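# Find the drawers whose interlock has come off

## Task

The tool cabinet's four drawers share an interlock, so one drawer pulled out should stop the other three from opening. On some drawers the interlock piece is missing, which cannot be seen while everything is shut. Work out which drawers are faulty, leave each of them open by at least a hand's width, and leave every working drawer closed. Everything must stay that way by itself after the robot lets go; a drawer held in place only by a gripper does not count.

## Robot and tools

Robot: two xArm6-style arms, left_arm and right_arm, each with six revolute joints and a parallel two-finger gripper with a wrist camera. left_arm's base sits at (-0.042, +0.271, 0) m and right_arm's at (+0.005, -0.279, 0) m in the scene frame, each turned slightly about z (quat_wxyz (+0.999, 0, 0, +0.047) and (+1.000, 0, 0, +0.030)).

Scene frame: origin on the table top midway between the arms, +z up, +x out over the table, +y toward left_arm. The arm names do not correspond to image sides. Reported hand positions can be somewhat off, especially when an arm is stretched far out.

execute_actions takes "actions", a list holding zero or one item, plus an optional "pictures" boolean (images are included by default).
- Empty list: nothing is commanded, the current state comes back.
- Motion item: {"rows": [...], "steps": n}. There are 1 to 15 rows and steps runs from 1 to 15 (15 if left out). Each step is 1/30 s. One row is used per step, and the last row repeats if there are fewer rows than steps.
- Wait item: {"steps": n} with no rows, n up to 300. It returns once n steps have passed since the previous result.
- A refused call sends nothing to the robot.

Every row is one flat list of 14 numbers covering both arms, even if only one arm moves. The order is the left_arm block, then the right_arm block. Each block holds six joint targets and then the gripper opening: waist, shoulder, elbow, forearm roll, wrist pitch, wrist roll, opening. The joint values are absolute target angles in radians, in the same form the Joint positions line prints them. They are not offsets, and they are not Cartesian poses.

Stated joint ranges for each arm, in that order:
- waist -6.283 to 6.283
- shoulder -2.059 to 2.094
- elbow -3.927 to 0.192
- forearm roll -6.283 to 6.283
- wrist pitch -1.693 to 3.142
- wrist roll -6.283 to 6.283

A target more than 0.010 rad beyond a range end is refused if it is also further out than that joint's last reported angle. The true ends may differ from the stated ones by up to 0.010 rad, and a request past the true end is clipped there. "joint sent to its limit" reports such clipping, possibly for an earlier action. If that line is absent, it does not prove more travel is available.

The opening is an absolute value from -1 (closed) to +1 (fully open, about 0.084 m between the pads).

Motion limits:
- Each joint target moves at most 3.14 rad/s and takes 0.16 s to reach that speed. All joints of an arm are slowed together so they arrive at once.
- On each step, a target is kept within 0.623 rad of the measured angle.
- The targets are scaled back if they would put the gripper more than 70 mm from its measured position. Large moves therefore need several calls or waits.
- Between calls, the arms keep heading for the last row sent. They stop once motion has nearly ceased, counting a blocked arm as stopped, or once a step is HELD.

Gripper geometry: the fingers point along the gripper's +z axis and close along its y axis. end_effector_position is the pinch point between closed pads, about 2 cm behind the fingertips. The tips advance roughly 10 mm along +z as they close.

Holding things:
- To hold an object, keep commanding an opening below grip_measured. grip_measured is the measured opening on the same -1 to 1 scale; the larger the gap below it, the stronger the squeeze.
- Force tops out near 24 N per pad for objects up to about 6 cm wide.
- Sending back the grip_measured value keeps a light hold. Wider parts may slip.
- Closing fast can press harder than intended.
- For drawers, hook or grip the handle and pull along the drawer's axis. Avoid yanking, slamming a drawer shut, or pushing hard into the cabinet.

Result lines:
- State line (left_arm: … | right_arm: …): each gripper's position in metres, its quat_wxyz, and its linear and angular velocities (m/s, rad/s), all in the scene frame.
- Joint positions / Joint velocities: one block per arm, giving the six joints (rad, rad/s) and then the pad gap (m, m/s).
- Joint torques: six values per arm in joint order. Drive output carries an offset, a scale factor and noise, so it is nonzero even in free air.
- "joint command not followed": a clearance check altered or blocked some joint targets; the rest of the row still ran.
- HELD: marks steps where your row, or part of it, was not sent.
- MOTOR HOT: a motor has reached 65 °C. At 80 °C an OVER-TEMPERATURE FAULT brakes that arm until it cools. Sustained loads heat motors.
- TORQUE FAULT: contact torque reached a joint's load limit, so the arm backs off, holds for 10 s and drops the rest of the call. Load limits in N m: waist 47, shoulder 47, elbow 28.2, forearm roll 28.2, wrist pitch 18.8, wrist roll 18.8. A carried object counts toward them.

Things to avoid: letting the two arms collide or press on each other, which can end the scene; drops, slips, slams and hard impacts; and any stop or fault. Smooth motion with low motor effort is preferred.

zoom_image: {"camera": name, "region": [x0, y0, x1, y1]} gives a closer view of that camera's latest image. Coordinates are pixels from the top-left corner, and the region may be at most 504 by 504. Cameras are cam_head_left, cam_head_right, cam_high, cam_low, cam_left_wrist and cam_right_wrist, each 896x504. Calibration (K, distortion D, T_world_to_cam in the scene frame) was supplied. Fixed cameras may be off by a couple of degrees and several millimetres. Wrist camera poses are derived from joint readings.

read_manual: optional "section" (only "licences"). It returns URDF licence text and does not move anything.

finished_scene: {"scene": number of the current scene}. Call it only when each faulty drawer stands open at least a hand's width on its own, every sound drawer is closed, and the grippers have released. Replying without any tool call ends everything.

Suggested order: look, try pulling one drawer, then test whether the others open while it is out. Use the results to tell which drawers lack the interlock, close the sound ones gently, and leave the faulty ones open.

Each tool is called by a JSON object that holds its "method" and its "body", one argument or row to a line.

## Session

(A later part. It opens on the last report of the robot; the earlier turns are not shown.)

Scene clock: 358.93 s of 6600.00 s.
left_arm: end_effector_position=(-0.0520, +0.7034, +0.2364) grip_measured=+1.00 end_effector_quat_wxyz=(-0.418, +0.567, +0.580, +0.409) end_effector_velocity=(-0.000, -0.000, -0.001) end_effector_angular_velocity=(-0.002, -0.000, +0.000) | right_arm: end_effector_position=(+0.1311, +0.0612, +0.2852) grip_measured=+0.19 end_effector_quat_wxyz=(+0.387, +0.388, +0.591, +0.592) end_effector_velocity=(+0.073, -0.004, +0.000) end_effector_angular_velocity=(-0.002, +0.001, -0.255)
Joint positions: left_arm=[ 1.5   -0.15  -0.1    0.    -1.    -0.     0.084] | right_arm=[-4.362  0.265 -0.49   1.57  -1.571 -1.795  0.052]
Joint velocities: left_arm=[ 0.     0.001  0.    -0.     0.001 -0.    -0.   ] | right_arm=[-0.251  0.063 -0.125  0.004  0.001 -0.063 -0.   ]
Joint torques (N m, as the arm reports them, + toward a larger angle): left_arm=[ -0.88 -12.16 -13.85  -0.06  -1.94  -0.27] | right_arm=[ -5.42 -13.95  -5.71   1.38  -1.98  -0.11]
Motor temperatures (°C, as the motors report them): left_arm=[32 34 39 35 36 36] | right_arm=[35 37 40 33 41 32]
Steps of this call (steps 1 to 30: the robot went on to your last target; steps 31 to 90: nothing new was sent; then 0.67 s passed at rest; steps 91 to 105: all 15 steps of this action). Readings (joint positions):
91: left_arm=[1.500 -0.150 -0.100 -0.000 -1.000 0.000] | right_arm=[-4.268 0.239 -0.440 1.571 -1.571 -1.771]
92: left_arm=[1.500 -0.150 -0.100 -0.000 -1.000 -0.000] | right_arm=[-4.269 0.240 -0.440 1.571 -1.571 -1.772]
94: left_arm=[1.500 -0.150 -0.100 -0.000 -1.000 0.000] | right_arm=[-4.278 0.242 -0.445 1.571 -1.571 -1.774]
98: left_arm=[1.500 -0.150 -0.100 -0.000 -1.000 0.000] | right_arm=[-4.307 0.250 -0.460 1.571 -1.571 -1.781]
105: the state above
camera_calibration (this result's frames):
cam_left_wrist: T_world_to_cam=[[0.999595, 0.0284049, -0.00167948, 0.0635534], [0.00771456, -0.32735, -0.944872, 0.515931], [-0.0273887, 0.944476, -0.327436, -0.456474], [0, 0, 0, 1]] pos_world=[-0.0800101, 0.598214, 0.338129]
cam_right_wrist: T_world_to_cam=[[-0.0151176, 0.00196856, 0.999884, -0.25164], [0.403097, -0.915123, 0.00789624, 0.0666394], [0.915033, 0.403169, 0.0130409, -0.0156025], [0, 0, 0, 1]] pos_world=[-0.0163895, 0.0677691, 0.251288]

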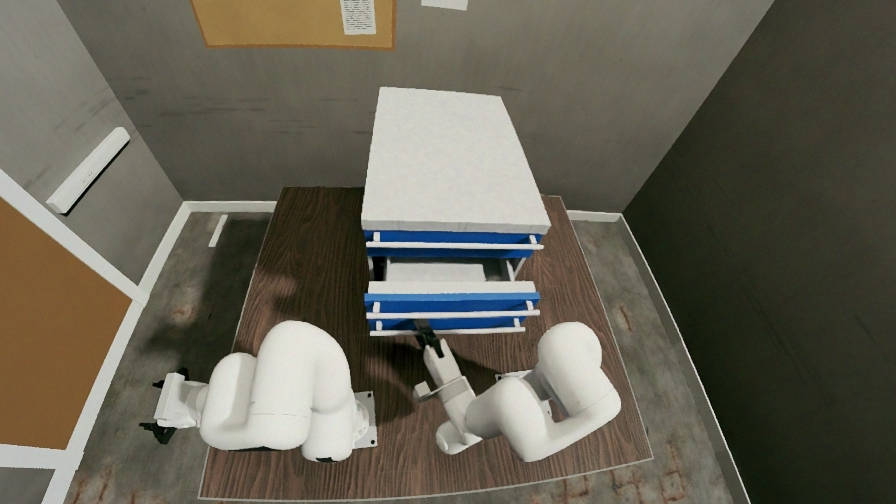

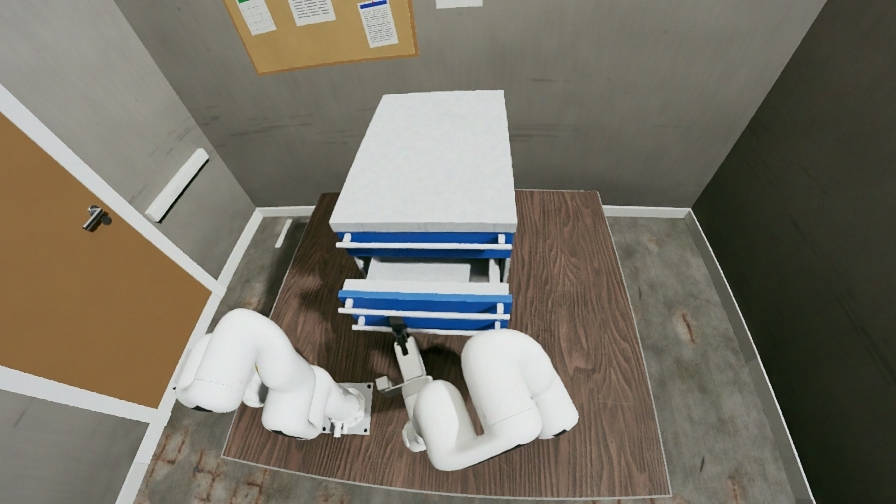

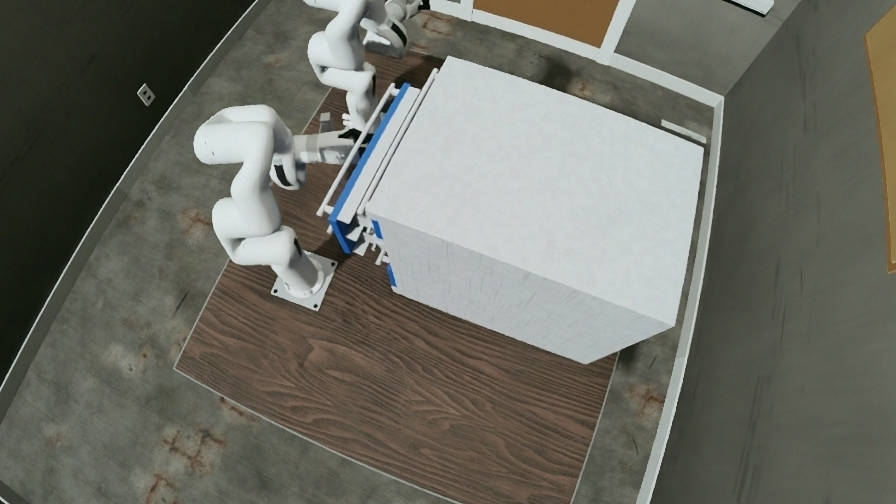

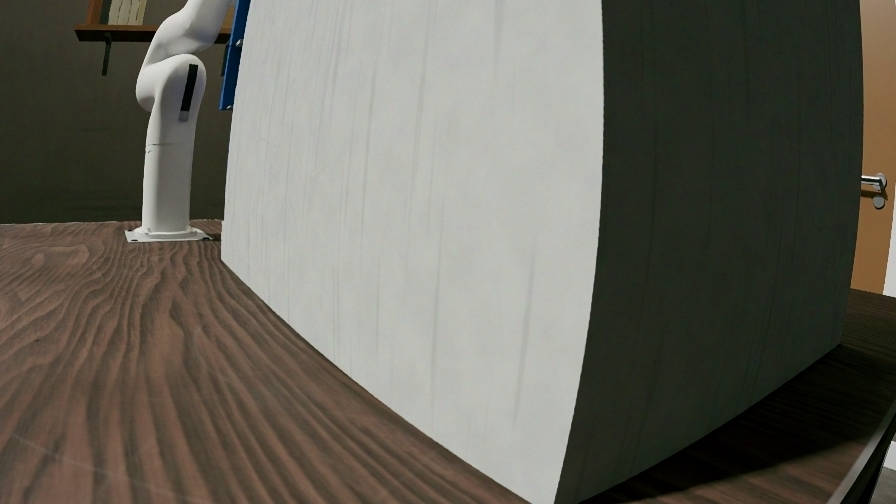

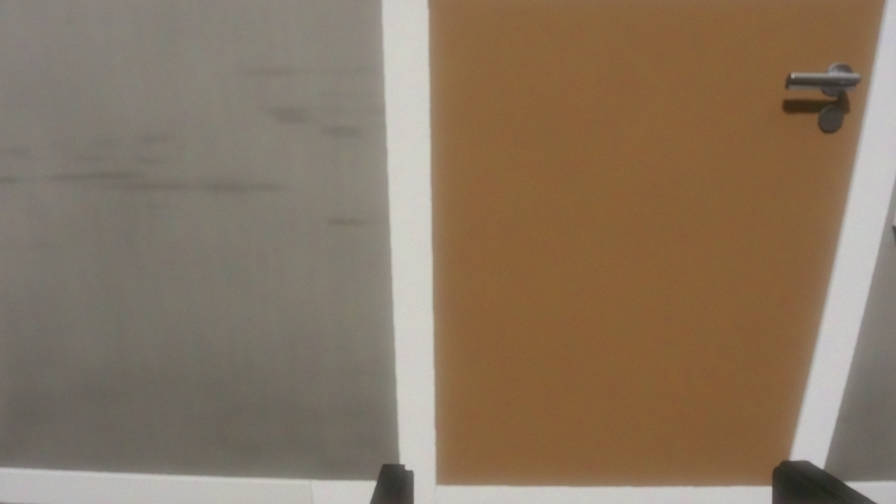

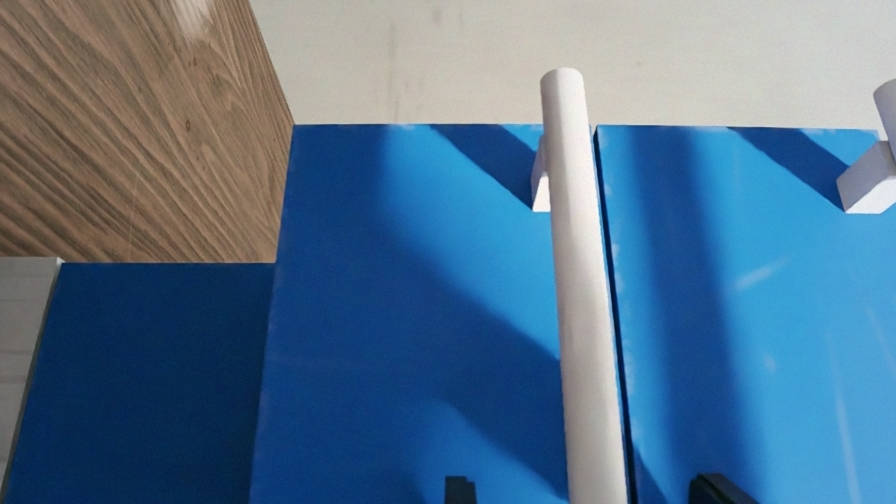

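{"method": "execute_actions", "body": {
  "actions": [
    {"rows": [[1.5,-0.15,-0.1,0,-1.0,0,1,-4.4059,0.2768,-0.5123,1.571,-1.571,-1.8063,0.2],[1.5,-0.15,-0.1,0,-1.0,0,1,-4.4207,0.2816,-0.5218,1.571,-1.571,-1.811,0.2],[1.5,-0.15,-0.1,0,-1.0,0,1,-4.4356,0.2865,-0.5313,1.571,-1.571,-1.8156,0.2],[1.5,-0.15,-0.1,0,-1.0,0,1,-4.4504,0.2913,-0.5407,1.571,-1.571,-1.8202,0.2],[1.5,-0.15,-0.1,0,-1.0,0,1,-4.4653,0.2962,-0.5502,1.571,-1.571,-1.8248,0.2],[1.5,-0.15,-0.1,0,-1.0,0,1,-4.4801,0.301,-0.5597,1.571,-1.571,-1.8295,0.2],[1.5,-0.15,-0.1,0,-1.0,0,1,-4.495,0.3059,-0.5692,1.571,-1.571,-1.8341,0.2],[1.5,-0.15,-0.1,0,-1.0,0,1,-4.5076,0.3108,-0.5787,1.571,-1.571,-1.8387,0.2],[1.5,-0.15,-0.1,0,-1.0,0,1,-4.5202,0.3157,-0.5883,1.571,-1.571,-1.8434,0.2],[1.5,-0.15,-0.1,0,-1.0,0,1,-4.5328,0.3206,-0.5978,1.571,-1.571,-1.848,0.2],[1.5,-0.15,-0.1,0,-1.0,0,1,-4.5455,0.3256,-0.6074,1.571,-1.571,-1.8526,0.2],[1.5,-0.15,-0.1,0,-1.0,0,1,-4.5581,0.3305,-0.6169,1.571,-1.571,-1.8572,0.2],[1.5,-0.15,-0.1,0,-1.0,0,1,-4.5707,0.3354,-0.6264,1.571,-1.571,-1.8619,0.2],[1.5,-0.15,-0.1,0,-1.0,0,1,-4.5833,0.3403,-0.636,1.571,-1.571,-1.8665,0.2],[1.5,-0.15,-0.1,0,-1.0,0,1,-4.5959,0.3452,-0.6455,1.571,-1.571,-1.8711,0.2]], "steps": 15}
  ],
  "pictures": false
}}

{"method": "execute_actions", "body": {
  "actions": [
    {"rows": [[1.5,-0.15,-0.1,0,-1.0,0,1,-4.6054,0.3496,-0.6542,1.571,-1.571,-1.8754,0.2],[1.5,-0.15,-0.1,0,-1.0,0,1,-4.615,0.354,-0.6628,1.571,-1.571,-1.8796,0.2],[1.5,-0.15,-0.1,0,-1.0,0,1,-4.6246,0.3584,-0.6715,1.571,-1.571,-1.8839,0.2],[1.5,-0.15,-0.1,0,-1.0,0,1,-4.6341,0.3628,-0.6801,1.571,-1.571,-1.8881,0.2],[1.5,-0.15,-0.1,0,-1.0,0,1,-4.6437,0.3672,-0.6888,1.571,-1.571,-1.8924,0.2],[1.5,-0.15,-0.1,0,-1.0,0,1,-4.6533,0.3716,-0.6975,1.571,-1.571,-1.8967,0.2],[1.5,-0.15,-0.1,0,-1.0,0,1,-4.6628,0.376,-0.7061,1.571,-1.571,-1.9009,0.2],[1.5,-0.15,-0.1,0,-1.0,0,1,-4.6724,0.3804,-0.7148,1.571,-1.571,-1.9052,0.2],[1.5,-0.15,-0.1,0,-1.0,0,1,-4.6819,0.3848,-0.7234,1.571,-1.571,-1.9094,0.2],[1.5,-0.15,-0.1,0,-1.0,0,1,-4.6915,0.3892,-0.7321,1.571,-1.571,-1.9137,0.2],[1.5,-0.15,-0.1,0,-1.0,0,1,-4.701,0.3936,-0.7407,1.571,-1.571,-1.9179,0.2],[1.5,-0.15,-0.1,0,-1.0,0,1,-4.7106,0.398,-0.7494,1.571,-1.571,-1.9222,0.2],[1.5,-0.15,-0.1,0,-1.0,0,1,-4.7166,0.4012,-0.7557,1.571,-1.571,-1.9253,0.2],[1.5,-0.15,-0.1,0,-1.0,0,1,-4.7227,0.4045,-0.7621,1.571,-1.571,-1.9284,0.2],[1.5,-0.15,-0.1,0,-1.0,0,1,-4.7287,0.4077,-0.7684,1.571,-1.571,-1.9316,0.2]], "steps": 15}
  ],
  "pictures": false
}}

{"method": "execute_actions", "body": {
  "actions": [
    {"rows": [[1.5,-0.15,-0.1,0,-1.0,0,1,-4.7317,0.4093,-0.7716,1.571,-1.571,-1.9331,0.2],[1.5,-0.15,-0.1,0,-1.0,0,1,-4.7347,0.4109,-0.7748,1.571,-1.571,-1.9347,0.2],[1.5,-0.15,-0.1,0,-1.0,0,1,-4.7377,0.4125,-0.778,1.571,-1.571,-1.9362,0.2],[1.5,-0.15,-0.1,0,-1.0,0,1,-4.7407,0.4141,-0.7811,1.571,-1.571,-1.9378,0.2],[1.5,-0.15,-0.1,0,-1.0,0,1,-4.7438,0.4158,-0.7843,1.571,-1.571,-1.9394,0.2],[1.5,-0.15,-0.1,0,-1.0,0,1,-4.7468,0.4174,-0.7875,1.571,-1.571,-1.9409,0.2],[1.5,-0.15,-0.1,0,-1.0,0,1,-4.7498,0.419,-0.7906,1.571,-1.571,-1.9425,0.2],[1.5,-0.15,-0.1,0,-1.0,0,1,-4.7528,0.4206,-0.7938,1.571,-1.571,-1.944,0.2]], "steps": 15}
  ]
}}

Scene clock: 368.33 s of 6600.00 s.
left_arm: end_effector_position=(-0.0520, +0.7034, +0.2364) grip_measured=+1.00 end_effector_quat_wxyz=(-0.418, +0.567, +0.580, +0.409) end_effector_velocity=(+0.000, -0.000, -0.000) end_effector_angular_velocity=(-0.000, +0.000, +0.000) | right_arm: end_effector_position=(+0.1863, +0.0607, +0.2852) grip_measured=+0.19 end_effector_quat_wxyz=(+0.442, +0.442, +0.552, +0.552) end_effector_velocity=(+0.112, -0.002, -0.000) end_effector_angular_velocity=(-0.002, -0.001, -0.377)
Joint positions: left_arm=[ 1.5   -0.15  -0.1    0.    -1.    -0.     0.084] | right_arm=[-4.552  0.328 -0.613  1.571 -1.571 -1.855  0.052]
Joint velocities: left_arm=[-0.    -0.     0.001 -0.    -0.     0.     0.   ] | right_arm=[-0.375  0.147 -0.283  0.002 -0.001 -0.138  0.   ]
Joint torques (N m, as the arm reports them, + toward a larger angle): left_arm=[ -1.13 -12.09 -13.86  -0.04  -1.88  -0.2 ] | right_arm=[ -6.2  -15.26  -6.57   0.66  -1.87  -0.17]
Motor temperatures (°C, as the motors report them): left_arm=[32 34 39 35 36 36] | right_arm=[35 36 38 33 41 32]
Steps of this call (steps 1 to 30: the robot went on to your last target; steps 31 to 90: nothing new was sent; then 5.90 s passed at rest; steps 91 to 105: all 15 steps of this action). Readings (joint positions):
91: left_arm=[1.500 -0.150 -0.100 0.000 -1.000 -0.000] | right_arm=[-4.391 0.272 -0.503 1.571 -1.571 -1.802]
92: left_arm=[1.500 -0.150 -0.100 -0.000 -1.000 -0.000] | right_arm=[-4.394 0.273 -0.505 1.571 -1.571 -1.803]
94: left_arm=[1.500 -0.150 -0.100 0.000 -1.000 -0.000] | right_arm=[-4.408 0.278 -0.514 1.571 -1.571 -1.808]
98: left_arm=[1.500 -0.150 -0.100 0.000 -1.000 0.000] | right_arm=[-4.460 0.294 -0.548 1.570 -1.570 -1.823]
105: the state above

Scene clock: 368.83 s of 6600.00 s.
left_arm: end_effector_position=(-0.0520, +0.7034, +0.2364) grip_measured=+1.00 end_effector_quat_wxyz=(-0.418, +0.567, +0.580, +0.409) end_effector_velocity=(+0.000, +0.000, +0.000) end_effector_angular_velocity=(+0.000, -0.000, -0.001) | right_arm: end_effector_position=(+0.2338, +0.0603, +0.2849) grip_measured=+0.19 end_effector_quat_wxyz=(+0.483, +0.483, +0.516, +0.516) end_effector_velocity=(+0.079, -0.004, -0.001) end_effector_angular_velocity=(-0.005, +0.001, -0.243)
Joint positions: left_arm=[ 1.5   -0.15  -0.1   -0.    -1.    -0.     0.084] | right_arm=[-4.705  0.396 -0.744  1.571 -1.571 -1.92   0.052]
Joint velocities: left_arm=[-0.001 -0.    -0.     0.     0.    -0.     0.   ] | right_arm=[-0.242  0.115 -0.222  0.001  0.001 -0.112  0.   ]
Joint torques (N m, as the arm reports them, + toward a larger angle): left_arm=[ -1.28 -12.24 -13.77  -0.1   -1.92  -0.22] | right_arm=[ -3.07 -16.95  -7.95   0.58  -1.72  -0.27]
Motor temperatures (°C, as the motors report them): left_arm=[32 34 39 35 36 36] | right_arm=[35 36 38 33 41 32]
Steps of this call (steps 1 to 15: all 15 steps of this action). Readings (joint positions):
1: left_arm=[1.500 -0.150 -0.100 -0.000 -1.000 0.000] | right_arm=[-4.565 0.333 -0.622 1.571 -1.571 -1.860]
2: left_arm=[1.500 -0.150 -0.100 -0.000 -1.000 -0.000] | right_arm=[-4.577 0.338 -0.632 1.571 -1.571 -1.864]
4: left_arm=[1.500 -0.150 -0.100 -0.000 -1.000 0.000] | right_arm=[-4.600 0.347 -0.650 1.571 -1.571 -1.873]
8: left_arm=[1.500 -0.150 -0.100 0.000 -1.000 -0.000] | right_arm=[-4.639 0.365 -0.685 1.571 -1.571 -1.891]
15: the state above

Scene clock: 369.33 s of 6600.00 s.
left_arm: end_effector_position=(-0.0520, +0.7034, +0.2364) grip_measured=+1.00 end_effector_quat_wxyz=(-0.418, +0.567, +0.580, +0.409) end_effector_velocity=(-0.000, -0.000, +0.000) end_effector_angular_velocity=(+0.001, +0.000, +0.000) | right_arm: end_effector_position=(+0.2497, +0.0602, +0.2850) grip_measured=+0.19 end_effector_quat_wxyz=(+0.495, +0.495, +0.505, +0.505) end_effector_velocity=(-0.000, +0.001, -0.001) end_effector_angular_velocity=(-0.003, -0.000, -0.002)
Joint positions: left_arm=[ 1.5   -0.15  -0.1    0.    -1.    -0.     0.084] | right_arm=[-4.753  0.42  -0.793  1.571 -1.571 -1.944  0.052]
Joint velocities: left_arm=[-0.    -0.002  0.001 -0.    -0.     0.    -0.   ] | right_arm=[-0.     0.004 -0.004  0.001 -0.001 -0.003 -0.   ]
Joint torques (N m, as the arm reports them, + toward a larger angle): left_arm=[ -1.09 -12.28 -13.83   0.13  -2.01  -0.3 ] | right_arm=[ -3.91 -17.7   -8.54   0.14  -1.74  -0.12]
Motor temperatures (°C, as the motors report them): left_arm=[32 34 39 35 36 36] | right_arm=[35 36 38 33 41 32]
Steps of this call (steps 1 to 15: all 15 steps of this action). Readings (joint positions):
1: left_arm=[1.500 -0.150 -0.100 -0.000 -1.000 -0.000] | right_arm=[-4.713 0.399 -0.752 1.571 -1.571 -1.923]
2: left_arm=[1.500 -0.150 -0.100 0.000 -1.000 0.000] | right_arm=[-4.719 0.403 -0.758 1.571 -1.571 -1.927]
4: left_arm=[1.500 -0.150 -0.100 0.000 -1.000 -0.000] | right_arm=[-4.729 0.408 -0.768 1.571 -1.571 -1.931]
8: left_arm=[1.500 -0.150 -0.100 0.000 -1.000 0.000] | right_arm=[-4.741 0.415 -0.782 1.572 -1.572 -1.939]
15: the state above
camera_calibration (this result's frames):
cam_left_wrist: T_world_to_cam=[[0.999595, 0.0284047, -0.00167952, 0.0635535], [0.00771448, -0.32735, -0.944872, 0.515931], [-0.0273886, 0.944476, -0.327436, -0.456474], [0, 0, 0, 1]] pos_world=[-0.0800101, 0.598214, 0.338129]
cam_right_wrist: T_world_to_cam=[[-0.012723, 0.0086533, 0.999882, -0.250589], [0.023122, -0.999693, 0.00894588, 0.117589], [0.999652, 0.0232331, 0.012519, -0.121799], [0, 0, 0, 1]] pos_world=[0.115849, 0.122551, 0.251032]

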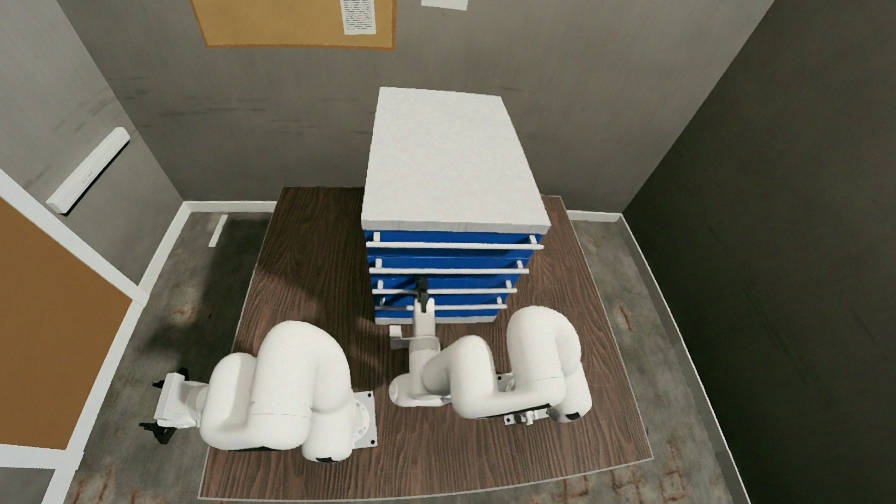

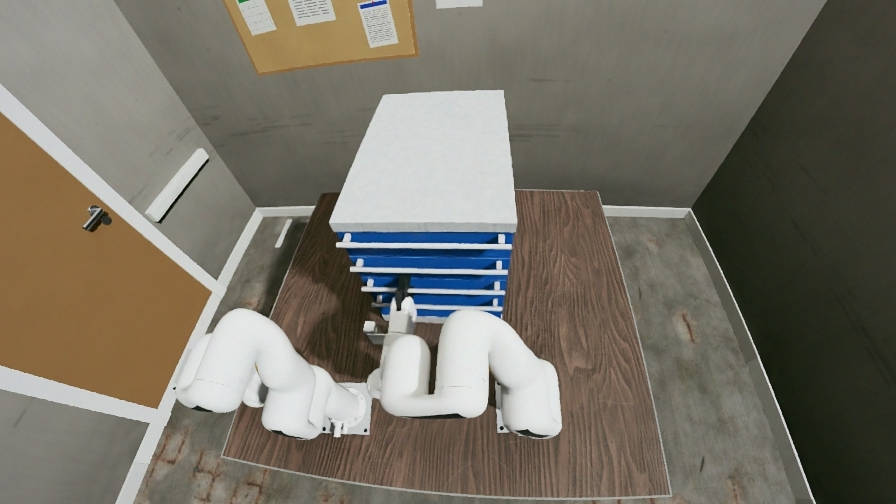

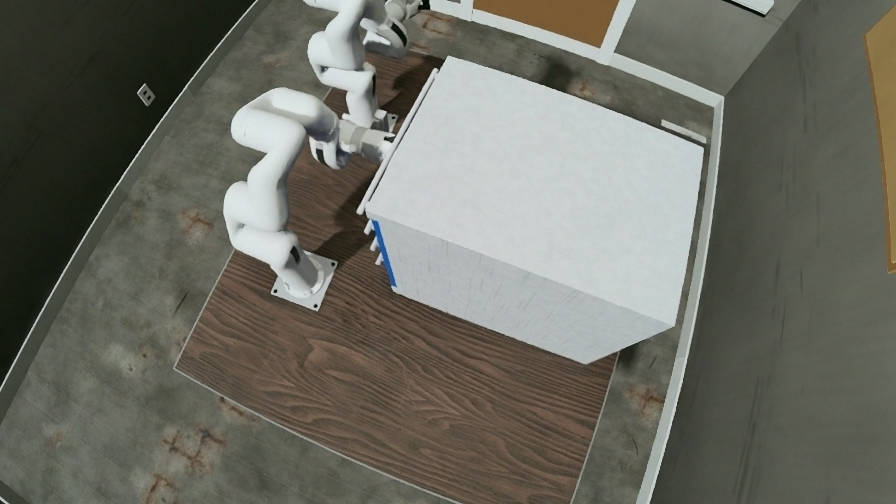

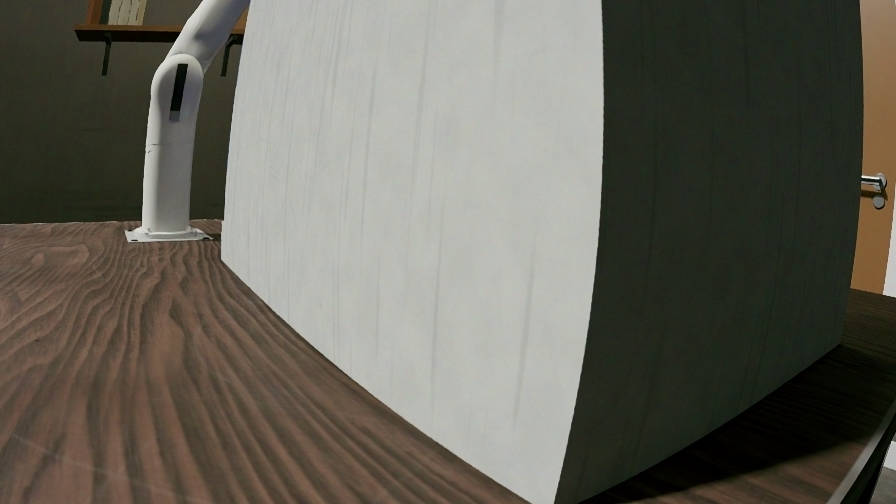

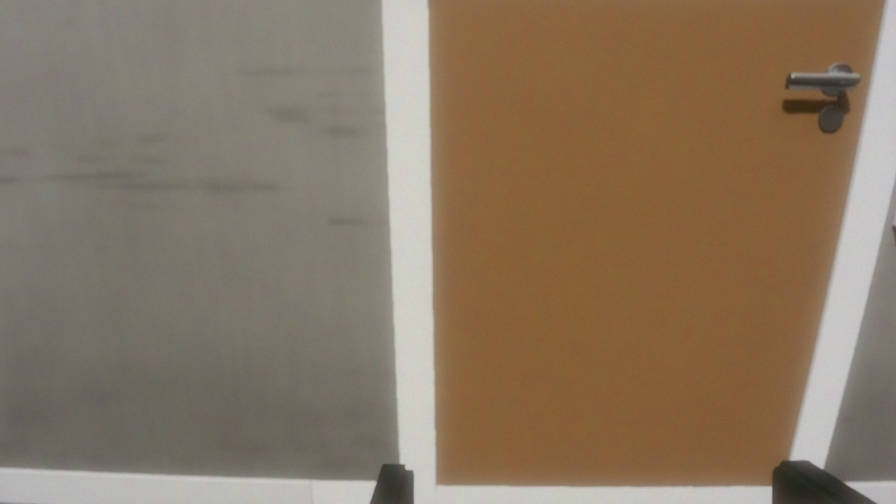

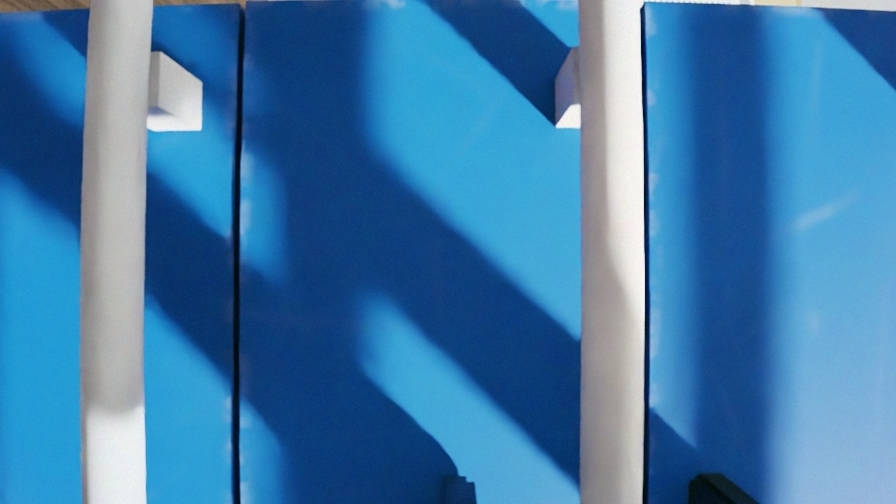

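{"method": "execute_actions", "body": {
  "actions": [
    {"rows": [[1.5,-0.15,-0.1,0,-1.0,0,1,-4.7543,0.4214,-0.7954,1.571,-1.571,-1.9448,0.2],[1.5,-0.15,-0.1,0,-1.0,0,1,-4.7558,0.4222,-0.797,1.571,-1.571,-1.9456,0.2],[1.5,-0.15,-0.1,0,-1.0,0,1,-4.7573,0.423,-0.7986,1.571,-1.571,-1.9464,0.2],[1.5,-0.15,-0.1,0,-1.0,0,1,-4.7588,0.4238,-0.8002,1.571,-1.571,-1.9471,0.2],[1.5,-0.15,-0.1,0,-1.0,0,1,-4.7603,0.4246,-0.8018,1.571,-1.571,-1.9479,0.2],[1.5,-0.15,-0.1,0,-1.0,0,1,-4.7618,0.4254,-0.8033,1.571,-1.571,-1.9487,0.2],[1.5,-0.15,-0.1,0,-1.0,0,1,-4.7633,0.4262,-0.8049,1.571,-1.571,-1.9495,0.2],[1.5,-0.15,-0.1,0,-1.0,0,1,-4.7648,0.427,-0.8065,1.571,-1.571,-1.9503,0.2]], "steps": 15}
  ],
  "pictures": false
}}

Scene clock: 374.87 s of 6600.00 s.
left_arm: end_effector_position=(-0.0520, +0.7034, +0.2364) grip_measured=+1.00 end_effector_quat_wxyz=(-0.418, +0.567, +0.580, +0.409) end_effector_velocity=(-0.000, +0.000, +0.000) end_effector_angular_velocity=(+0.001, +0.000, +0.000) | right_arm: end_effector_position=(+0.2518, +0.0607, +0.2851) grip_measured=+0.20 end_effector_quat_wxyz=(+0.498, +0.497, +0.502, +0.502) end_effector_velocity=(+0.001, +0.000, +0.000) end_effector_angular_velocity=(+0.001, +0.001, -0.002)
Joint positions: left_arm=[ 1.5   -0.15  -0.1   -0.    -1.    -0.     0.084] | right_arm=[-4.76   0.427 -0.805  1.572 -1.573 -1.95   0.052]
Joint velocities: left_arm=[ 0.    -0.    -0.001  0.     0.    -0.     0.   ] | right_arm=[-0.004  0.001 -0.004 -0.001  0.001 -0.002  0.   ]
Joint torques (N m, as the arm reports them, + toward a larger angle): left_arm=[ -1.15 -12.17 -13.91   0.09  -1.91  -0.26] | right_arm=[-17.82 -19.05 -11.1   -1.82   0.99  -0.09]
Motor temperatures (°C, as the motors report them): left_arm=[32 34 39 35 36 36] | right_arm=[35 37 37 33 41 32]
Steps of this call (steps 1 to 15: the robot went on to your last target; steps 16 to 90: nothing new was sent; then 2.03 s passed at rest; steps 91 to 105: all 15 steps of this action). Readings (joint positions):
91: left_arm=[1.500 -0.150 -0.100 -0.000 -1.000 -0.000] | right_arm=[-4.753 0.421 -0.794 1.571 -1.571 -1.944]
92: left_arm=[1.500 -0.150 -0.100 -0.000 -1.000 0.000] | right_arm=[-4.753 0.421 -0.794 1.571 -1.571 -1.944]
94: left_arm=[1.500 -0.150 -0.100 0.000 -1.000 -0.000] | right_arm=[-4.754 0.422 -0.796 1.571 -1.571 -1.945]
98: left_arm=[1.500 -0.150 -0.100 0.000 -1.000 0.000] | right_arm=[-4.758 0.425 -0.801 1.571 -1.572 -1.948]
105: the state above

Hit the stop; back off at once and go to drawer 1.

{"method": "execute_actions", "body": {
  "actions": [
    {"rows": [[1.5,-0.15,-0.1,0,-1.0,0,1,-4.7528,0.4206,-0.7938,1.571,-1.571,-1.944,0.2],[1.5,-0.15,-0.1,0,-1.0,0,1,-4.7407,0.4141,-0.7811,1.571,-1.571,-1.9378,0.2],[1.5,-0.15,-0.1,0,-1.0,0,1,-4.7227,0.4045,-0.7621,1.571,-1.571,-1.9284,0.2],[1.5,-0.15,-0.1,0,-1.0,0,1,-4.701,0.3936,-0.7407,1.571,-1.571,-1.9179,0.2],[1.5,-0.15,-0.1,0,-1.0,0,1,-4.6819,0.3848,-0.7234,1.571,-1.571,-1.9094,0.2],[1.5,-0.15,-0.1,0,-1.0,0,1,-4.6628,0.376,-0.7061,1.571,-1.571,-1.9009,0.2],[1.5,-0.15,-0.1,0,-1.0,0,1,-4.6437,0.3672,-0.6888,1.571,-1.571,-1.8924,0.2],[1.5,-0.15,-0.1,0,-1.0,0,1,-4.6246,0.3584,-0.6715,1.571,-1.571,-1.8839,0.2],[1.5,-0.15,-0.1,0,-1.0,0,1,-4.6054,0.3496,-0.6542,1.571,-1.571,-1.8754,0.2],[1.5,-0.15,-0.1,0,-1.0,0,1,-4.5833,0.3403,-0.636,1.571,-1.571,-1.8665,0.2],[1.5,-0.15,-0.1,0,-1.0,0,1,-4.5707,0.3354,-0.6264,1.571,-1.571,-1.8619,0.2]], "steps": 15}
  ]
}}

Scene clock: 378.17 s of 6600.00 s.
left_arm: end_effector_position=(-0.0520, +0.7034, +0.2364) grip_measured=+1.00 end_effector_quat_wxyz=(-0.418, +0.567, +0.580, +0.409) end_effector_velocity=(+0.000, -0.000, +0.001) end_effector_angular_velocity=(+0.003, +0.000, -0.001) | right_arm: end_effector_position=(+0.1952, +0.0609, +0.2851) grip_measured=+0.19 end_effector_quat_wxyz=(+0.450, +0.450, +0.545, +0.545) end_effector_velocity=(-0.051, -0.003, +0.000) end_effector_angular_velocity=(-0.001, -0.005, +0.163)
Joint positions: left_arm=[ 1.5   -0.15  -0.1   -0.    -1.    -0.     0.084] | right_arm=[-4.582  0.34  -0.636  1.57  -1.57  -1.867  0.052]
Joint velocities: left_arm=[-0.001 -0.003  0.     0.    -0.001 -0.     0.   ] | right_arm=[ 0.169 -0.07   0.142  0.004 -0.006  0.07  -0.   ]
Joint torques (N m, as the arm reports them, + toward a larger angle): left_arm=[ -0.93 -12.4  -14.04  -0.05  -2.    -0.19] | right_arm=[ -6.12 -14.04  -8.79   0.01  -1.8   -0.25]
Motor temperatures (°C, as the motors report them): left_arm=[32 34 39 35 36 36] | right_arm=[35 37 37 33 41 32]
Steps of this call (steps 1 to 15: the robot went on to your last target; steps 16 to 84: nothing new was sent; steps 85 to 99: all 15 steps of this action). Readings (joint positions):
85: left_arm=[1.500 -0.150 -0.100 -0.000 -1.000 0.000] | right_arm=[-4.760 0.427 -0.806 1.572 -1.572 -1.950]
86: left_arm=[1.500 -0.150 -0.100 -0.000 -1.000 0.000] | right_arm=[-4.759 0.425 -0.804 1.571 -1.571 -1.949]
88: left_arm=[1.500 -0.150 -0.100 0.000 -1.000 0.000] | right_arm=[-4.753 0.418 -0.794 1.568 -1.566 -1.941]
92: left_arm=[1.500 -0.150 -0.100 0.000 -1.000 -0.000] | right_arm=[-4.695 0.388 -0.735 1.568 -1.566 -1.913]
99: the state above
camera_calibration (this result's frames):
cam_left_wrist: T_world_to_cam=[[0.999595, 0.0284047, -0.00167944, 0.0635535], [0.00771455, -0.32735, -0.944872, 0.515931], [-0.0273886, 0.944476, -0.327436, -0.456474], [0, 0, 0, 1]] pos_world=[-0.0800101, 0.598214, 0.338129]
cam_right_wrist: T_world_to_cam=[[-0.0138218, 0.00618587, 0.999885, -0.251027], [0.194041, -0.980954, 0.00875106, 0.085056], [0.980896, 0.19414, 0.0123582, -0.07409], [0, 0, 0, 1]] pos_world=[0.0527006, 0.0993727, 0.25117]

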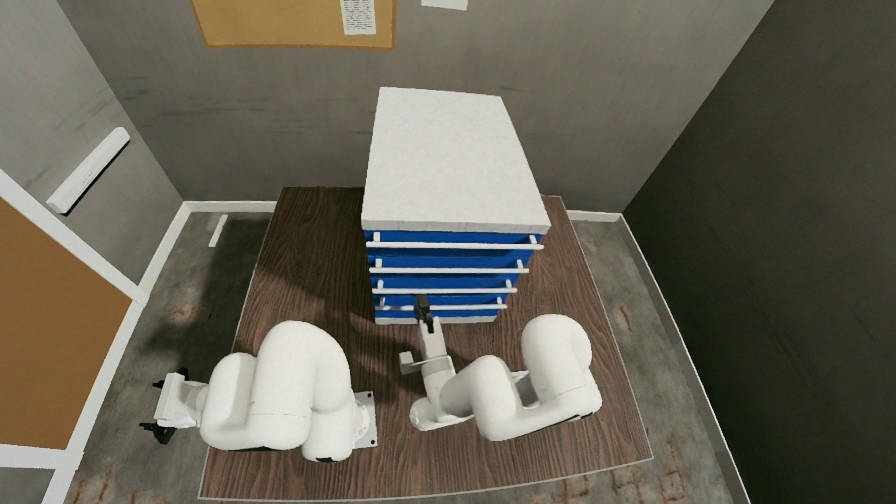

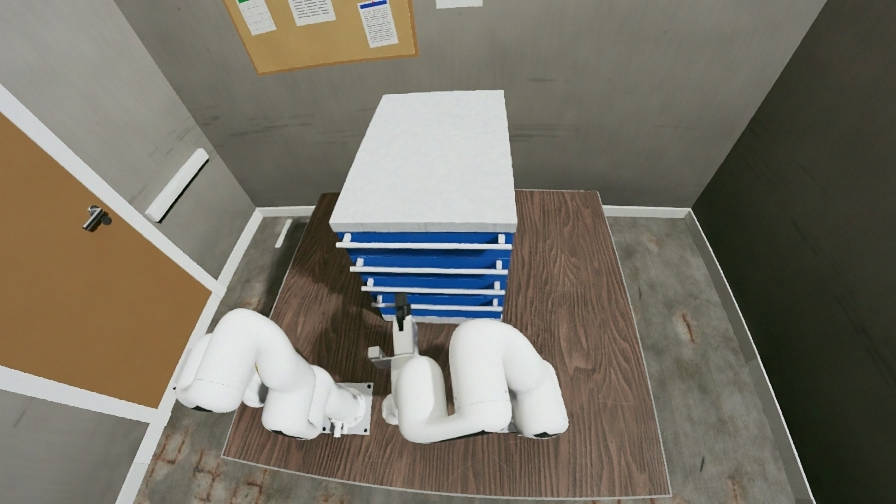

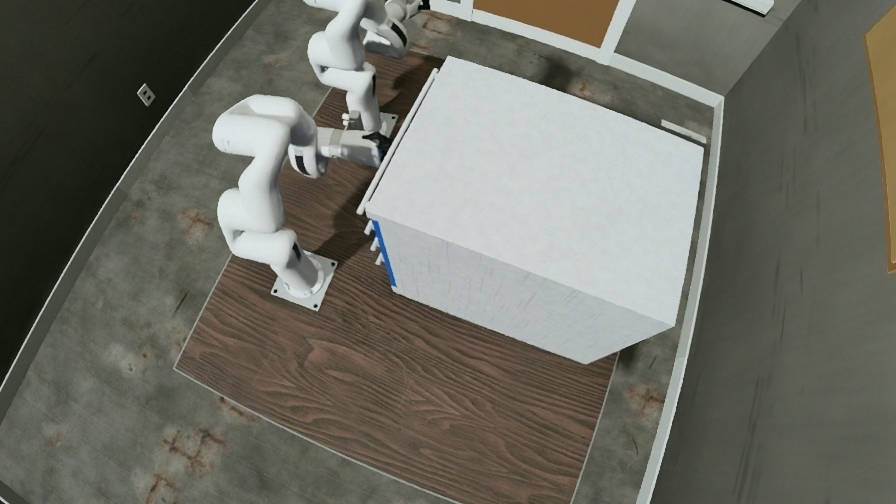

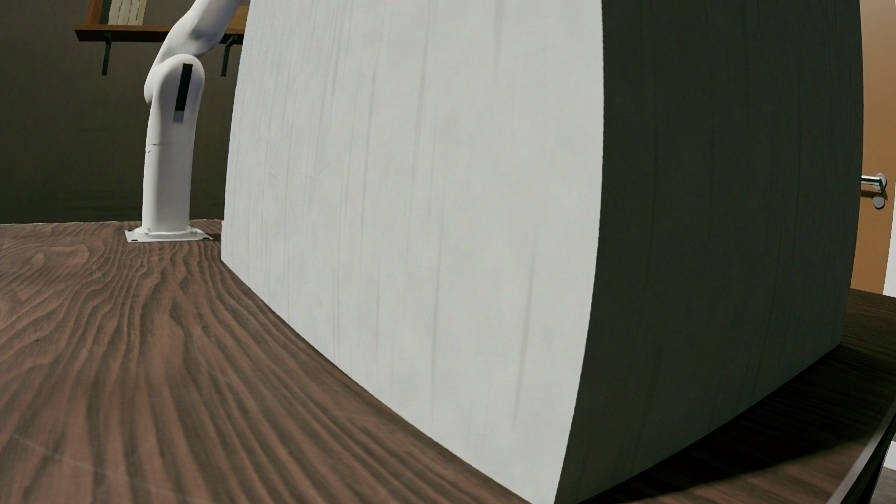

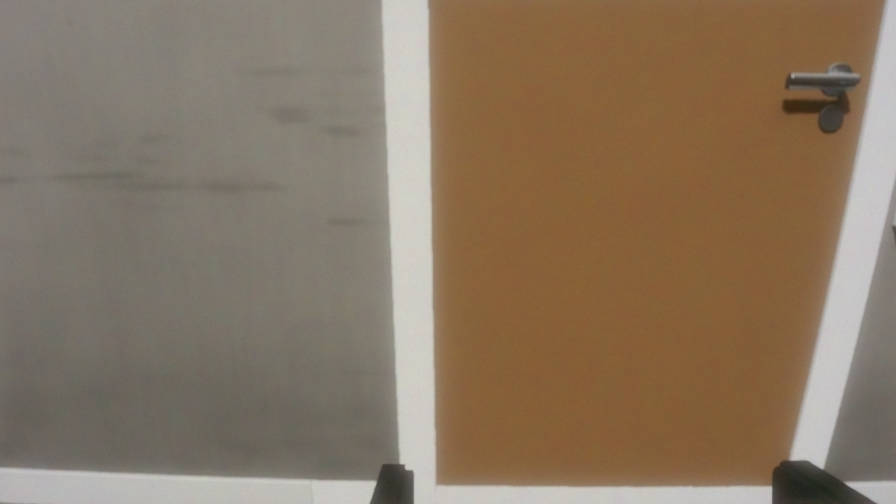

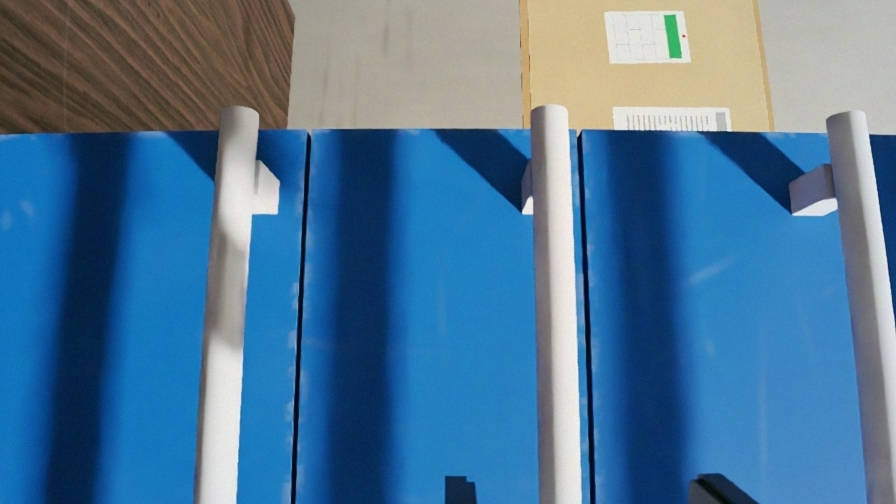

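{"method": "execute_actions", "body": {
  "actions": [
    {"rows": [[1.5,-0.15,-0.1,0,-1.0,0,1,-4.5707,0.2959,-0.6397,1.571,-1.571,-1.9147,0.2],[1.5,-0.15,-0.1,0,-1.0,0,1,-4.5707,0.2564,-0.6531,1.571,-1.571,-1.9675,0.2],[1.5,-0.15,-0.1,0,-1.0,0,1,-4.5707,0.2169,-0.6664,1.571,-1.571,-2.0203,0.2],[1.5,-0.15,-0.1,0,-1.0,0,1,-4.5707,0.1773,-0.6797,1.571,-1.571,-2.0732,0.2],[1.5,-0.15,-0.1,0,-1.0,0,1,-4.5707,0.1378,-0.693,1.571,-1.571,-2.126,0.2],[1.5,-0.15,-0.1,0,-1.0,0,1,-4.5707,0.0983,-0.7064,1.571,-1.571,-2.1788,0.2],[1.5,-0.15,-0.1,0,-1.0,0,1,-4.5707,0.0588,-0.7197,1.571,-1.571,-2.2316,0.2],[1.5,-0.15,-0.1,0,-1.0,0,1,-4.5707,0.0396,-0.7469,1.571,-1.571,-2.278,0.2],[1.5,-0.15,-0.1,0,-1.0,0,1,-4.5707,0.0204,-0.7741,1.571,-1.571,-2.3244,0.2],[1.5,-0.15,-0.1,0,-1.0,0,1,-4.5707,0.0012,-0.8013,1.571,-1.571,-2.3708,0.2],[1.5,-0.15,-0.1,0,-1.0,0,1,-4.5707,-0.018,-0.8286,1.571,-1.571,-2.4173,0.2],[1.5,-0.15,-0.1,0,-1.0,0,1,-4.5707,-0.0371,-0.8558,1.571,-1.571,-2.4637,0.2],[1.5,-0.15,-0.1,0,-1.0,0,1,-4.5707,-0.0563,-0.883,1.571,-1.571,-2.5101,0.2],[1.5,-0.15,-0.1,0,-1.0,0,1,-4.5707,-0.0755,-0.9102,1.571,-1.571,-2.5565,0.2],[1.5,-0.15,-0.1,0,-1.0,0,1,-4.5707,-0.0947,-0.9374,1.571,-1.571,-2.6029,0.2]], "steps": 15}
  ],
  "pictures": false
}}

{"method": "execute_actions", "body": {
  "actions": [
    {"rows": [[1.5,-0.15,-0.1,0,-1.0,0,1,-4.5707,-0.0947,-0.9374,1.571,-1.571,-2.6029,0.2],[1.5,-0.15,-0.1,0,-1.0,0,1,-4.5707,-0.0947,-0.9374,1.571,-1.571,-2.6029,0.2],[1.5,-0.15,-0.1,0,-1.0,0,1,-4.5707,-0.0947,-0.9374,1.571,-1.571,-2.6029,0.2],[1.5,-0.15,-0.1,0,-1.0,0,1,-4.5707,-0.0947,-0.9374,1.571,-1.571,-2.6029,0.2],[1.5,-0.15,-0.1,0,-1.0,0,1,-4.5707,-0.0947,-0.9374,1.571,-1.571,-2.6029,0.2],[1.5,-0.15,-0.1,0,-1.0,0,1,-4.5833,-0.0868,-0.946,1.571,-1.571,-2.6036,0.2],[1.5,-0.15,-0.1,0,-1.0,0,1,-4.5959,-0.0789,-0.9545,1.571,-1.571,-2.6042,0.2],[1.5,-0.15,-0.1,0,-1.0,0,1,-4.6086,-0.0697,-0.9652,1.571,-1.571,-2.6057,0.2],[1.5,-0.15,-0.1,0,-1.0,0,1,-4.6214,-0.0605,-0.9758,1.571,-1.571,-2.6071,0.2],[1.5,-0.15,-0.1,0,-1.0,0,1,-4.6341,-0.0513,-0.9865,1.571,-1.571,-2.6086,0.2],[1.5,-0.15,-0.1,0,-1.0,0,1,-4.6469,-0.0421,-0.9971,1.571,-1.571,-2.6101,0.2],[1.5,-0.15,-0.1,0,-1.0,0,1,-4.6596,-0.033,-1.0078,1.571,-1.571,-2.6115,0.2],[1.5,-0.15,-0.1,0,-1.0,0,1,-4.6724,-0.0238,-1.0184,1.571,-1.571,-2.613,0.2],[1.5,-0.15,-0.1,0,-1.0,0,1,-4.6851,-0.0146,-1.0291,1.571,-1.571,-2.6145,0.2],[1.5,-0.15,-0.1,0,-1.0,0,1,-4.6979,-0.0054,-1.0397,1.571,-1.571,-2.6159,0.2]], "steps": 15}
  ],
  "pictures": false
}}

{"method": "execute_actions", "body": {
  "actions": [
    {"rows": [[1.5,-0.15,-0.1,0,-1.0,0,1,-4.6979,-0.0054,-1.0397,1.571,-1.571,-2.6159,0.2],[1.5,-0.15,-0.1,0,-1.0,0,1,-4.6979,-0.0054,-1.0397,1.571,-1.571,-2.6159,0.2],[1.5,-0.15,-0.1,0,-1.0,0,1,-4.6979,-0.0054,-1.0397,1.571,-1.571,-2.6159,0.1],[1.5,-0.15,-0.1,0,-1.0,0,1,-4.6979,-0.0054,-1.0397,1.571,-1.571,-2.6159,-0.05],[1.5,-0.15,-0.1,0,-1.0,0,1,-4.6979,-0.0054,-1.0397,1.571,-1.571,-2.6159,-0.2],[1.5,-0.15,-0.1,0,-1.0,0,1,-4.6979,-0.0054,-1.0397,1.571,-1.571,-2.6159,-0.35],[1.5,-0.15,-0.1,0,-1.0,0,1,-4.6979,-0.0054,-1.0397,1.571,-1.571,-2.6159,-0.5],[1.5,-0.15,-0.1,0,-1.0,0,1,-4.6979,-0.0054,-1.0397,1.571,-1.571,-2.6159,-0.6],[1.5,-0.15,-0.1,0,-1.0,0,1,-4.6979,-0.0054,-1.0397,1.571,-1.571,-2.6159,-0.68],[1.5,-0.15,-0.1,0,-1.0,0,1,-4.6979,-0.0054,-1.0397,1.571,-1.571,-2.6159,-0.75],[1.5,-0.15,-0.1,0,-1.0,0,1,-4.6979,-0.0054,-1.0397,1.571,-1.571,-2.6159,-0.82],[1.5,-0.15,-0.1,0,-1.0,0,1,-4.6979,-0.0054,-1.0397,1.571,-1.571,-2.6159,-0.9],[1.5,-0.15,-0.1,0,-1.0,0,1,-4.6979,-0.0054,-1.0397,1.571,-1.571,-2.6159,-1]], "steps": 15}
  ],
  "pictures": false
}}

{"method": "execute_actions", "body": {
  "actions": [
    {"rows": [[1.5,-0.15,-0.1,0,-1.0,0,1,-4.6947,-0.0077,-1.037,1.571,-1.571,-2.6155,-1],[1.5,-0.15,-0.1,0,-1.0,0,1,-4.6915,-0.01,-1.0344,1.571,-1.571,-2.6152,-1],[1.5,-0.15,-0.1,0,-1.0,0,1,-4.6883,-0.0123,-1.0317,1.571,-1.571,-2.6148,-1],[1.5,-0.15,-0.1,0,-1.0,0,1,-4.6851,-0.0146,-1.0291,1.571,-1.571,-2.6145,-1],[1.5,-0.15,-0.1,0,-1.0,0,1,-4.6819,-0.0169,-1.0264,1.571,-1.571,-2.6141,-1],[1.5,-0.15,-0.1,0,-1.0,0,1,-4.6788,-0.0192,-1.0237,1.571,-1.571,-2.6137,-1],[1.5,-0.15,-0.1,0,-1.0,0,1,-4.6756,-0.0215,-1.0211,1.571,-1.571,-2.6134,-1],[1.5,-0.15,-0.1,0,-1.0,0,1,-4.6724,-0.0238,-1.0184,1.571,-1.571,-2.613,-1],[1.5,-0.15,-0.1,0,-1.0,0,1,-4.6692,-0.0261,-1.0158,1.571,-1.571,-2.6126,-1],[1.5,-0.15,-0.1,0,-1.0,0,1,-4.666,-0.0284,-1.0131,1.571,-1.571,-2.6123,-1],[1.5,-0.15,-0.1,0,-1.0,0,1,-4.6628,-0.0307,-1.0105,1.571,-1.571,-2.6119,-1],[1.5,-0.15,-0.1,0,-1.0,0,1,-4.6596,-0.033,-1.0078,1.571,-1.571,-2.6115,-1]], "steps": 15}
  ],
  "pictures": false
}}

Scene clock: 392.87 s of 6600.00 s.
left_arm: end_effector_position=(-0.0520, +0.7034, +0.2364) grip_measured=+1.00 end_effector_quat_wxyz=(-0.418, +0.567, +0.580, +0.409) end_effector_velocity=(-0.000, -0.000, +0.000) end_effector_angular_velocity=(+0.001, -0.000, +0.000) | right_arm: end_effector_position=(+0.1908, +0.0656, +0.4310) grip_measured=+0.19 end_effector_quat_wxyz=(+0.447, +0.448, +0.547, +0.548) end_effector_velocity=(+0.001, -0.005, +0.377) end_effector_angular_velocity=(-0.014, +0.000, +0.003)
Joint positions: left_arm=[ 1.5   -0.15  -0.1   -0.    -1.    -0.     0.084] | right_arm=[-4.571 -0.011 -0.825  1.571 -1.571 -2.405  0.052]
Joint velocities: left_arm=[ 0.     0.     0.001 -0.    -0.002 -0.     0.   ] | right_arm=[ 0.    -0.61  -0.779  0.     0.004 -1.402 -0.   ]
Joint torques (N m, as the arm reports them, + toward a larger angle): left_arm=[ -0.71 -11.97 -13.82   0.02  -1.94  -0.27] | right_arm=[ -2.16 -13.74 -12.92  -0.84  -1.65  -0.33]
Motor temperatures (°C, as the motors report them): left_arm=[32 34 39 35 36 36] | right_arm=[35 37 36 33 41 32]
Steps of this call (steps 1 to 30: the robot went on to your last target; steps 31 to 90: nothing new was sent; then 11.20 s passed at rest; steps 91 to 105: all 15 steps of this action). Readings (joint positions):
91: left_arm=[1.500 -0.150 -0.100 0.000 -1.000 -0.000] | right_arm=[-4.571 0.335 -0.627 1.571 -1.571 -1.863]
92: left_arm=[1.500 -0.150 -0.100 -0.000 -1.000 -0.000] | right_arm=[-4.571 0.330 -0.628 1.571 -1.571 -1.871]
94: left_arm=[1.500 -0.150 -0.100 0.000 -1.000 0.000] | right_arm=[-4.571 0.298 -0.638 1.571 -1.570 -1.916]
98: left_arm=[1.500 -0.150 -0.100 0.000 -1.000 -0.000] | right_arm=[-4.571 0.177 -0.681 1.571 -1.571 -2.074]
105: the state above

Scene clock: 393.37 s of 6600.00 s.
left_arm: end_effector_position=(-0.0520, +0.7034, +0.2364) grip_measured=+1.00 end_effector_quat_wxyz=(-0.418, +0.567, +0.580, +0.409) end_effector_velocity=(+0.000, +0.000, -0.000) end_effector_angular_velocity=(-0.001, -0.000, -0.000) | right_arm: end_effector_position=(+0.2176, +0.0610, +0.4845) grip_measured=+0.19 end_effector_quat_wxyz=(+0.470, +0.469, +0.529, +0.528) end_effector_velocity=(+0.118, -0.001, +0.004) end_effector_angular_velocity=(+0.011, +0.001, -0.373)
Joint positions: left_arm=[ 1.5   -0.15  -0.1    0.    -1.    -0.     0.084] | right_arm=[-4.655 -0.035 -1.003  1.571 -1.571 -2.611  0.052]
Joint velocities: left_arm=[-0.     0.001 -0.001 -0.     0.001 -0.    -0.   ] | right_arm=[-0.374  0.262 -0.318 -0.001  0.001 -0.045  0.   ]
Joint torques (N m, as the arm reports them, + toward a larger angle): left_arm=[ -0.91 -12.2  -13.91  -0.08  -1.94  -0.26] | right_arm=[ -2.5  -13.81 -13.23  -0.91  -1.01  -0.26]
Motor temperatures (°C, as the motors report them): left_arm=[32 34 39 35 36 36] | right_arm=[35 37 36 33 41 32]
Steps of this call (steps 1 to 15: all 15 steps of this action). Readings (joint positions):
1: left_arm=[1.500 -0.150 -0.100 -0.000 -1.000 -0.000] | right_arm=[-4.571 -0.031 -0.852 1.571 -1.571 -2.452]
2: left_arm=[1.500 -0.150 -0.100 -0.000 -1.000 0.000] | right_arm=[-4.571 -0.050 -0.877 1.571 -1.571 -2.496]
4: left_arm=[1.500 -0.150 -0.100 0.000 -1.000 0.000] | right_arm=[-4.571 -0.079 -0.916 1.571 -1.571 -2.560]
8: left_arm=[1.500 -0.150 -0.100 -0.000 -1.000 0.000] | right_arm=[-4.579 -0.088 -0.940 1.571 -1.571 -2.598]
15: the state above

Scene clock: 393.87 s of 6600.00 s.
left_arm: end_effector_position=(-0.0520, +0.7034, +0.2364) grip_measured=+1.00 end_effector_quat_wxyz=(-0.418, +0.567, +0.580, +0.409) end_effector_velocity=(-0.000, +0.001, -0.000) end_effector_angular_velocity=(-0.001, -0.000, +0.001) | right_arm: end_effector_position=(+0.2313, +0.0605, +0.4843) grip_measured=-0.74 end_effector_quat_wxyz=(+0.481, +0.481, +0.519, +0.518) end_effector_velocity=(+0.000, +0.000, +0.001) end_effector_angular_velocity=(+0.003, -0.000, -0.000)
Joint positions: left_arm=[ 1.5   -0.15  -0.1   -0.    -1.    -0.     0.084] | right_arm=[-4.697 -0.005 -1.038  1.572 -1.571 -2.616  0.011]
Joint velocities: left_arm=[ 0.     0.001 -0.002 -0.     0.001  0.     0.   ] | right_arm=[-0.     0.    -0.003 -0.     0.    -0.    -0.   ]
Joint torques (N m, as the arm reports them, + toward a larger angle): left_arm=[ -1.   -12.1  -13.93  -0.04  -1.98  -0.29] | right_arm=[ -2.63 -15.57 -14.83  -1.76  -1.25  -0.1 ]
Motor temperatures (°C, as the motors report them): left_arm=[32 34 39 35 36 36] | right_arm=[35 37 36 33 41 32]
Steps of this call (steps 1 to 15: all 15 steps of this action). Readings (joint positions):
1: left_arm=[1.500 -0.150 -0.100 0.000 -1.000 -0.000] | right_arm=[-4.667 -0.027 -1.013 1.571 -1.571 -2.612]
2: left_arm=[1.500 -0.150 -0.100 -0.000 -1.000 -0.000] | right_arm=[-4.678 -0.019 -1.022 1.571 -1.571 -2.613]
4: left_arm=[1.500 -0.150 -0.100 -0.000 -1.000 0.000] | right_arm=[-4.691 -0.010 -1.033 1.571 -1.571 -2.615]
8: left_arm=[1.500 -0.150 -0.100 -0.000 -1.000 -0.000] | right_arm=[-4.697 -0.006 -1.038 1.571 -1.571 -2.616]
15: the state above

Scene clock: 394.37 s of 6600.00 s.
left_arm: end_effector_position=(-0.0520, +0.7034, +0.2364) grip_measured=+1.00 end_effector_quat_wxyz=(-0.418, +0.567, +0.580, +0.409) end_effector_velocity=(-0.000, +0.000, -0.000) end_effector_angular_velocity=(-0.000, -0.000, +0.001) | right_arm: end_effector_position=(+0.2201, +0.0604, +0.4846) grip_measured=-0.74 end_effector_quat_wxyz=(+0.472, +0.472, +0.527, +0.526) end_effector_velocity=(-0.012, -0.000, +0.000) end_effector_angular_velocity=(-0.000, +0.000, +0.041)
Joint positions: left_arm=[ 1.5   -0.15  -0.1   -0.    -1.    -0.     0.084] | right_arm=[-4.662 -0.031 -1.009  1.572 -1.572 -2.612  0.011]
Joint velocities: left_arm=[ 0.001  0.    -0.    -0.     0.    -0.     0.   ] | right_arm=[ 0.04  -0.031  0.035 -0.     0.001  0.005 -0.   ]
Joint torques (N m, as the arm reports them, + toward a larger angle): left_arm=[ -0.77 -12.12 -13.84  -0.11  -1.95  -0.36] | right_arm=[  0.36 -16.11 -17.25  -3.63  -1.54  -0.22]
Motor temperatures (°C, as the motors report them): left_arm=[32 34 39 35 36 36] | right_arm=[35 37 36 33 41 32]
Steps of this call (steps 1 to 15: all 15 steps of this action). Readings (joint positions):
1: left_arm=[1.500 -0.150 -0.100 -0.000 -1.000 0.000] | right_arm=[-4.697 -0.005 -1.038 1.572 -1.571 -2.616]
2: left_arm=[1.500 -0.150 -0.100 0.000 -1.000 -0.000] | right_arm=[-4.697 -0.005 -1.038 1.572 -1.571 -2.616]
4: left_arm=[1.500 -0.150 -0.100 0.000 -1.000 -0.000] | right_arm=[-4.695 -0.008 -1.035 1.572 -1.570 -2.615]
8: left_arm=[1.500 -0.150 -0.100 0.000 -1.000 0.000] | right_arm=[-4.684 -0.016 -1.026 1.572 -1.570 -2.614]
15: the state above


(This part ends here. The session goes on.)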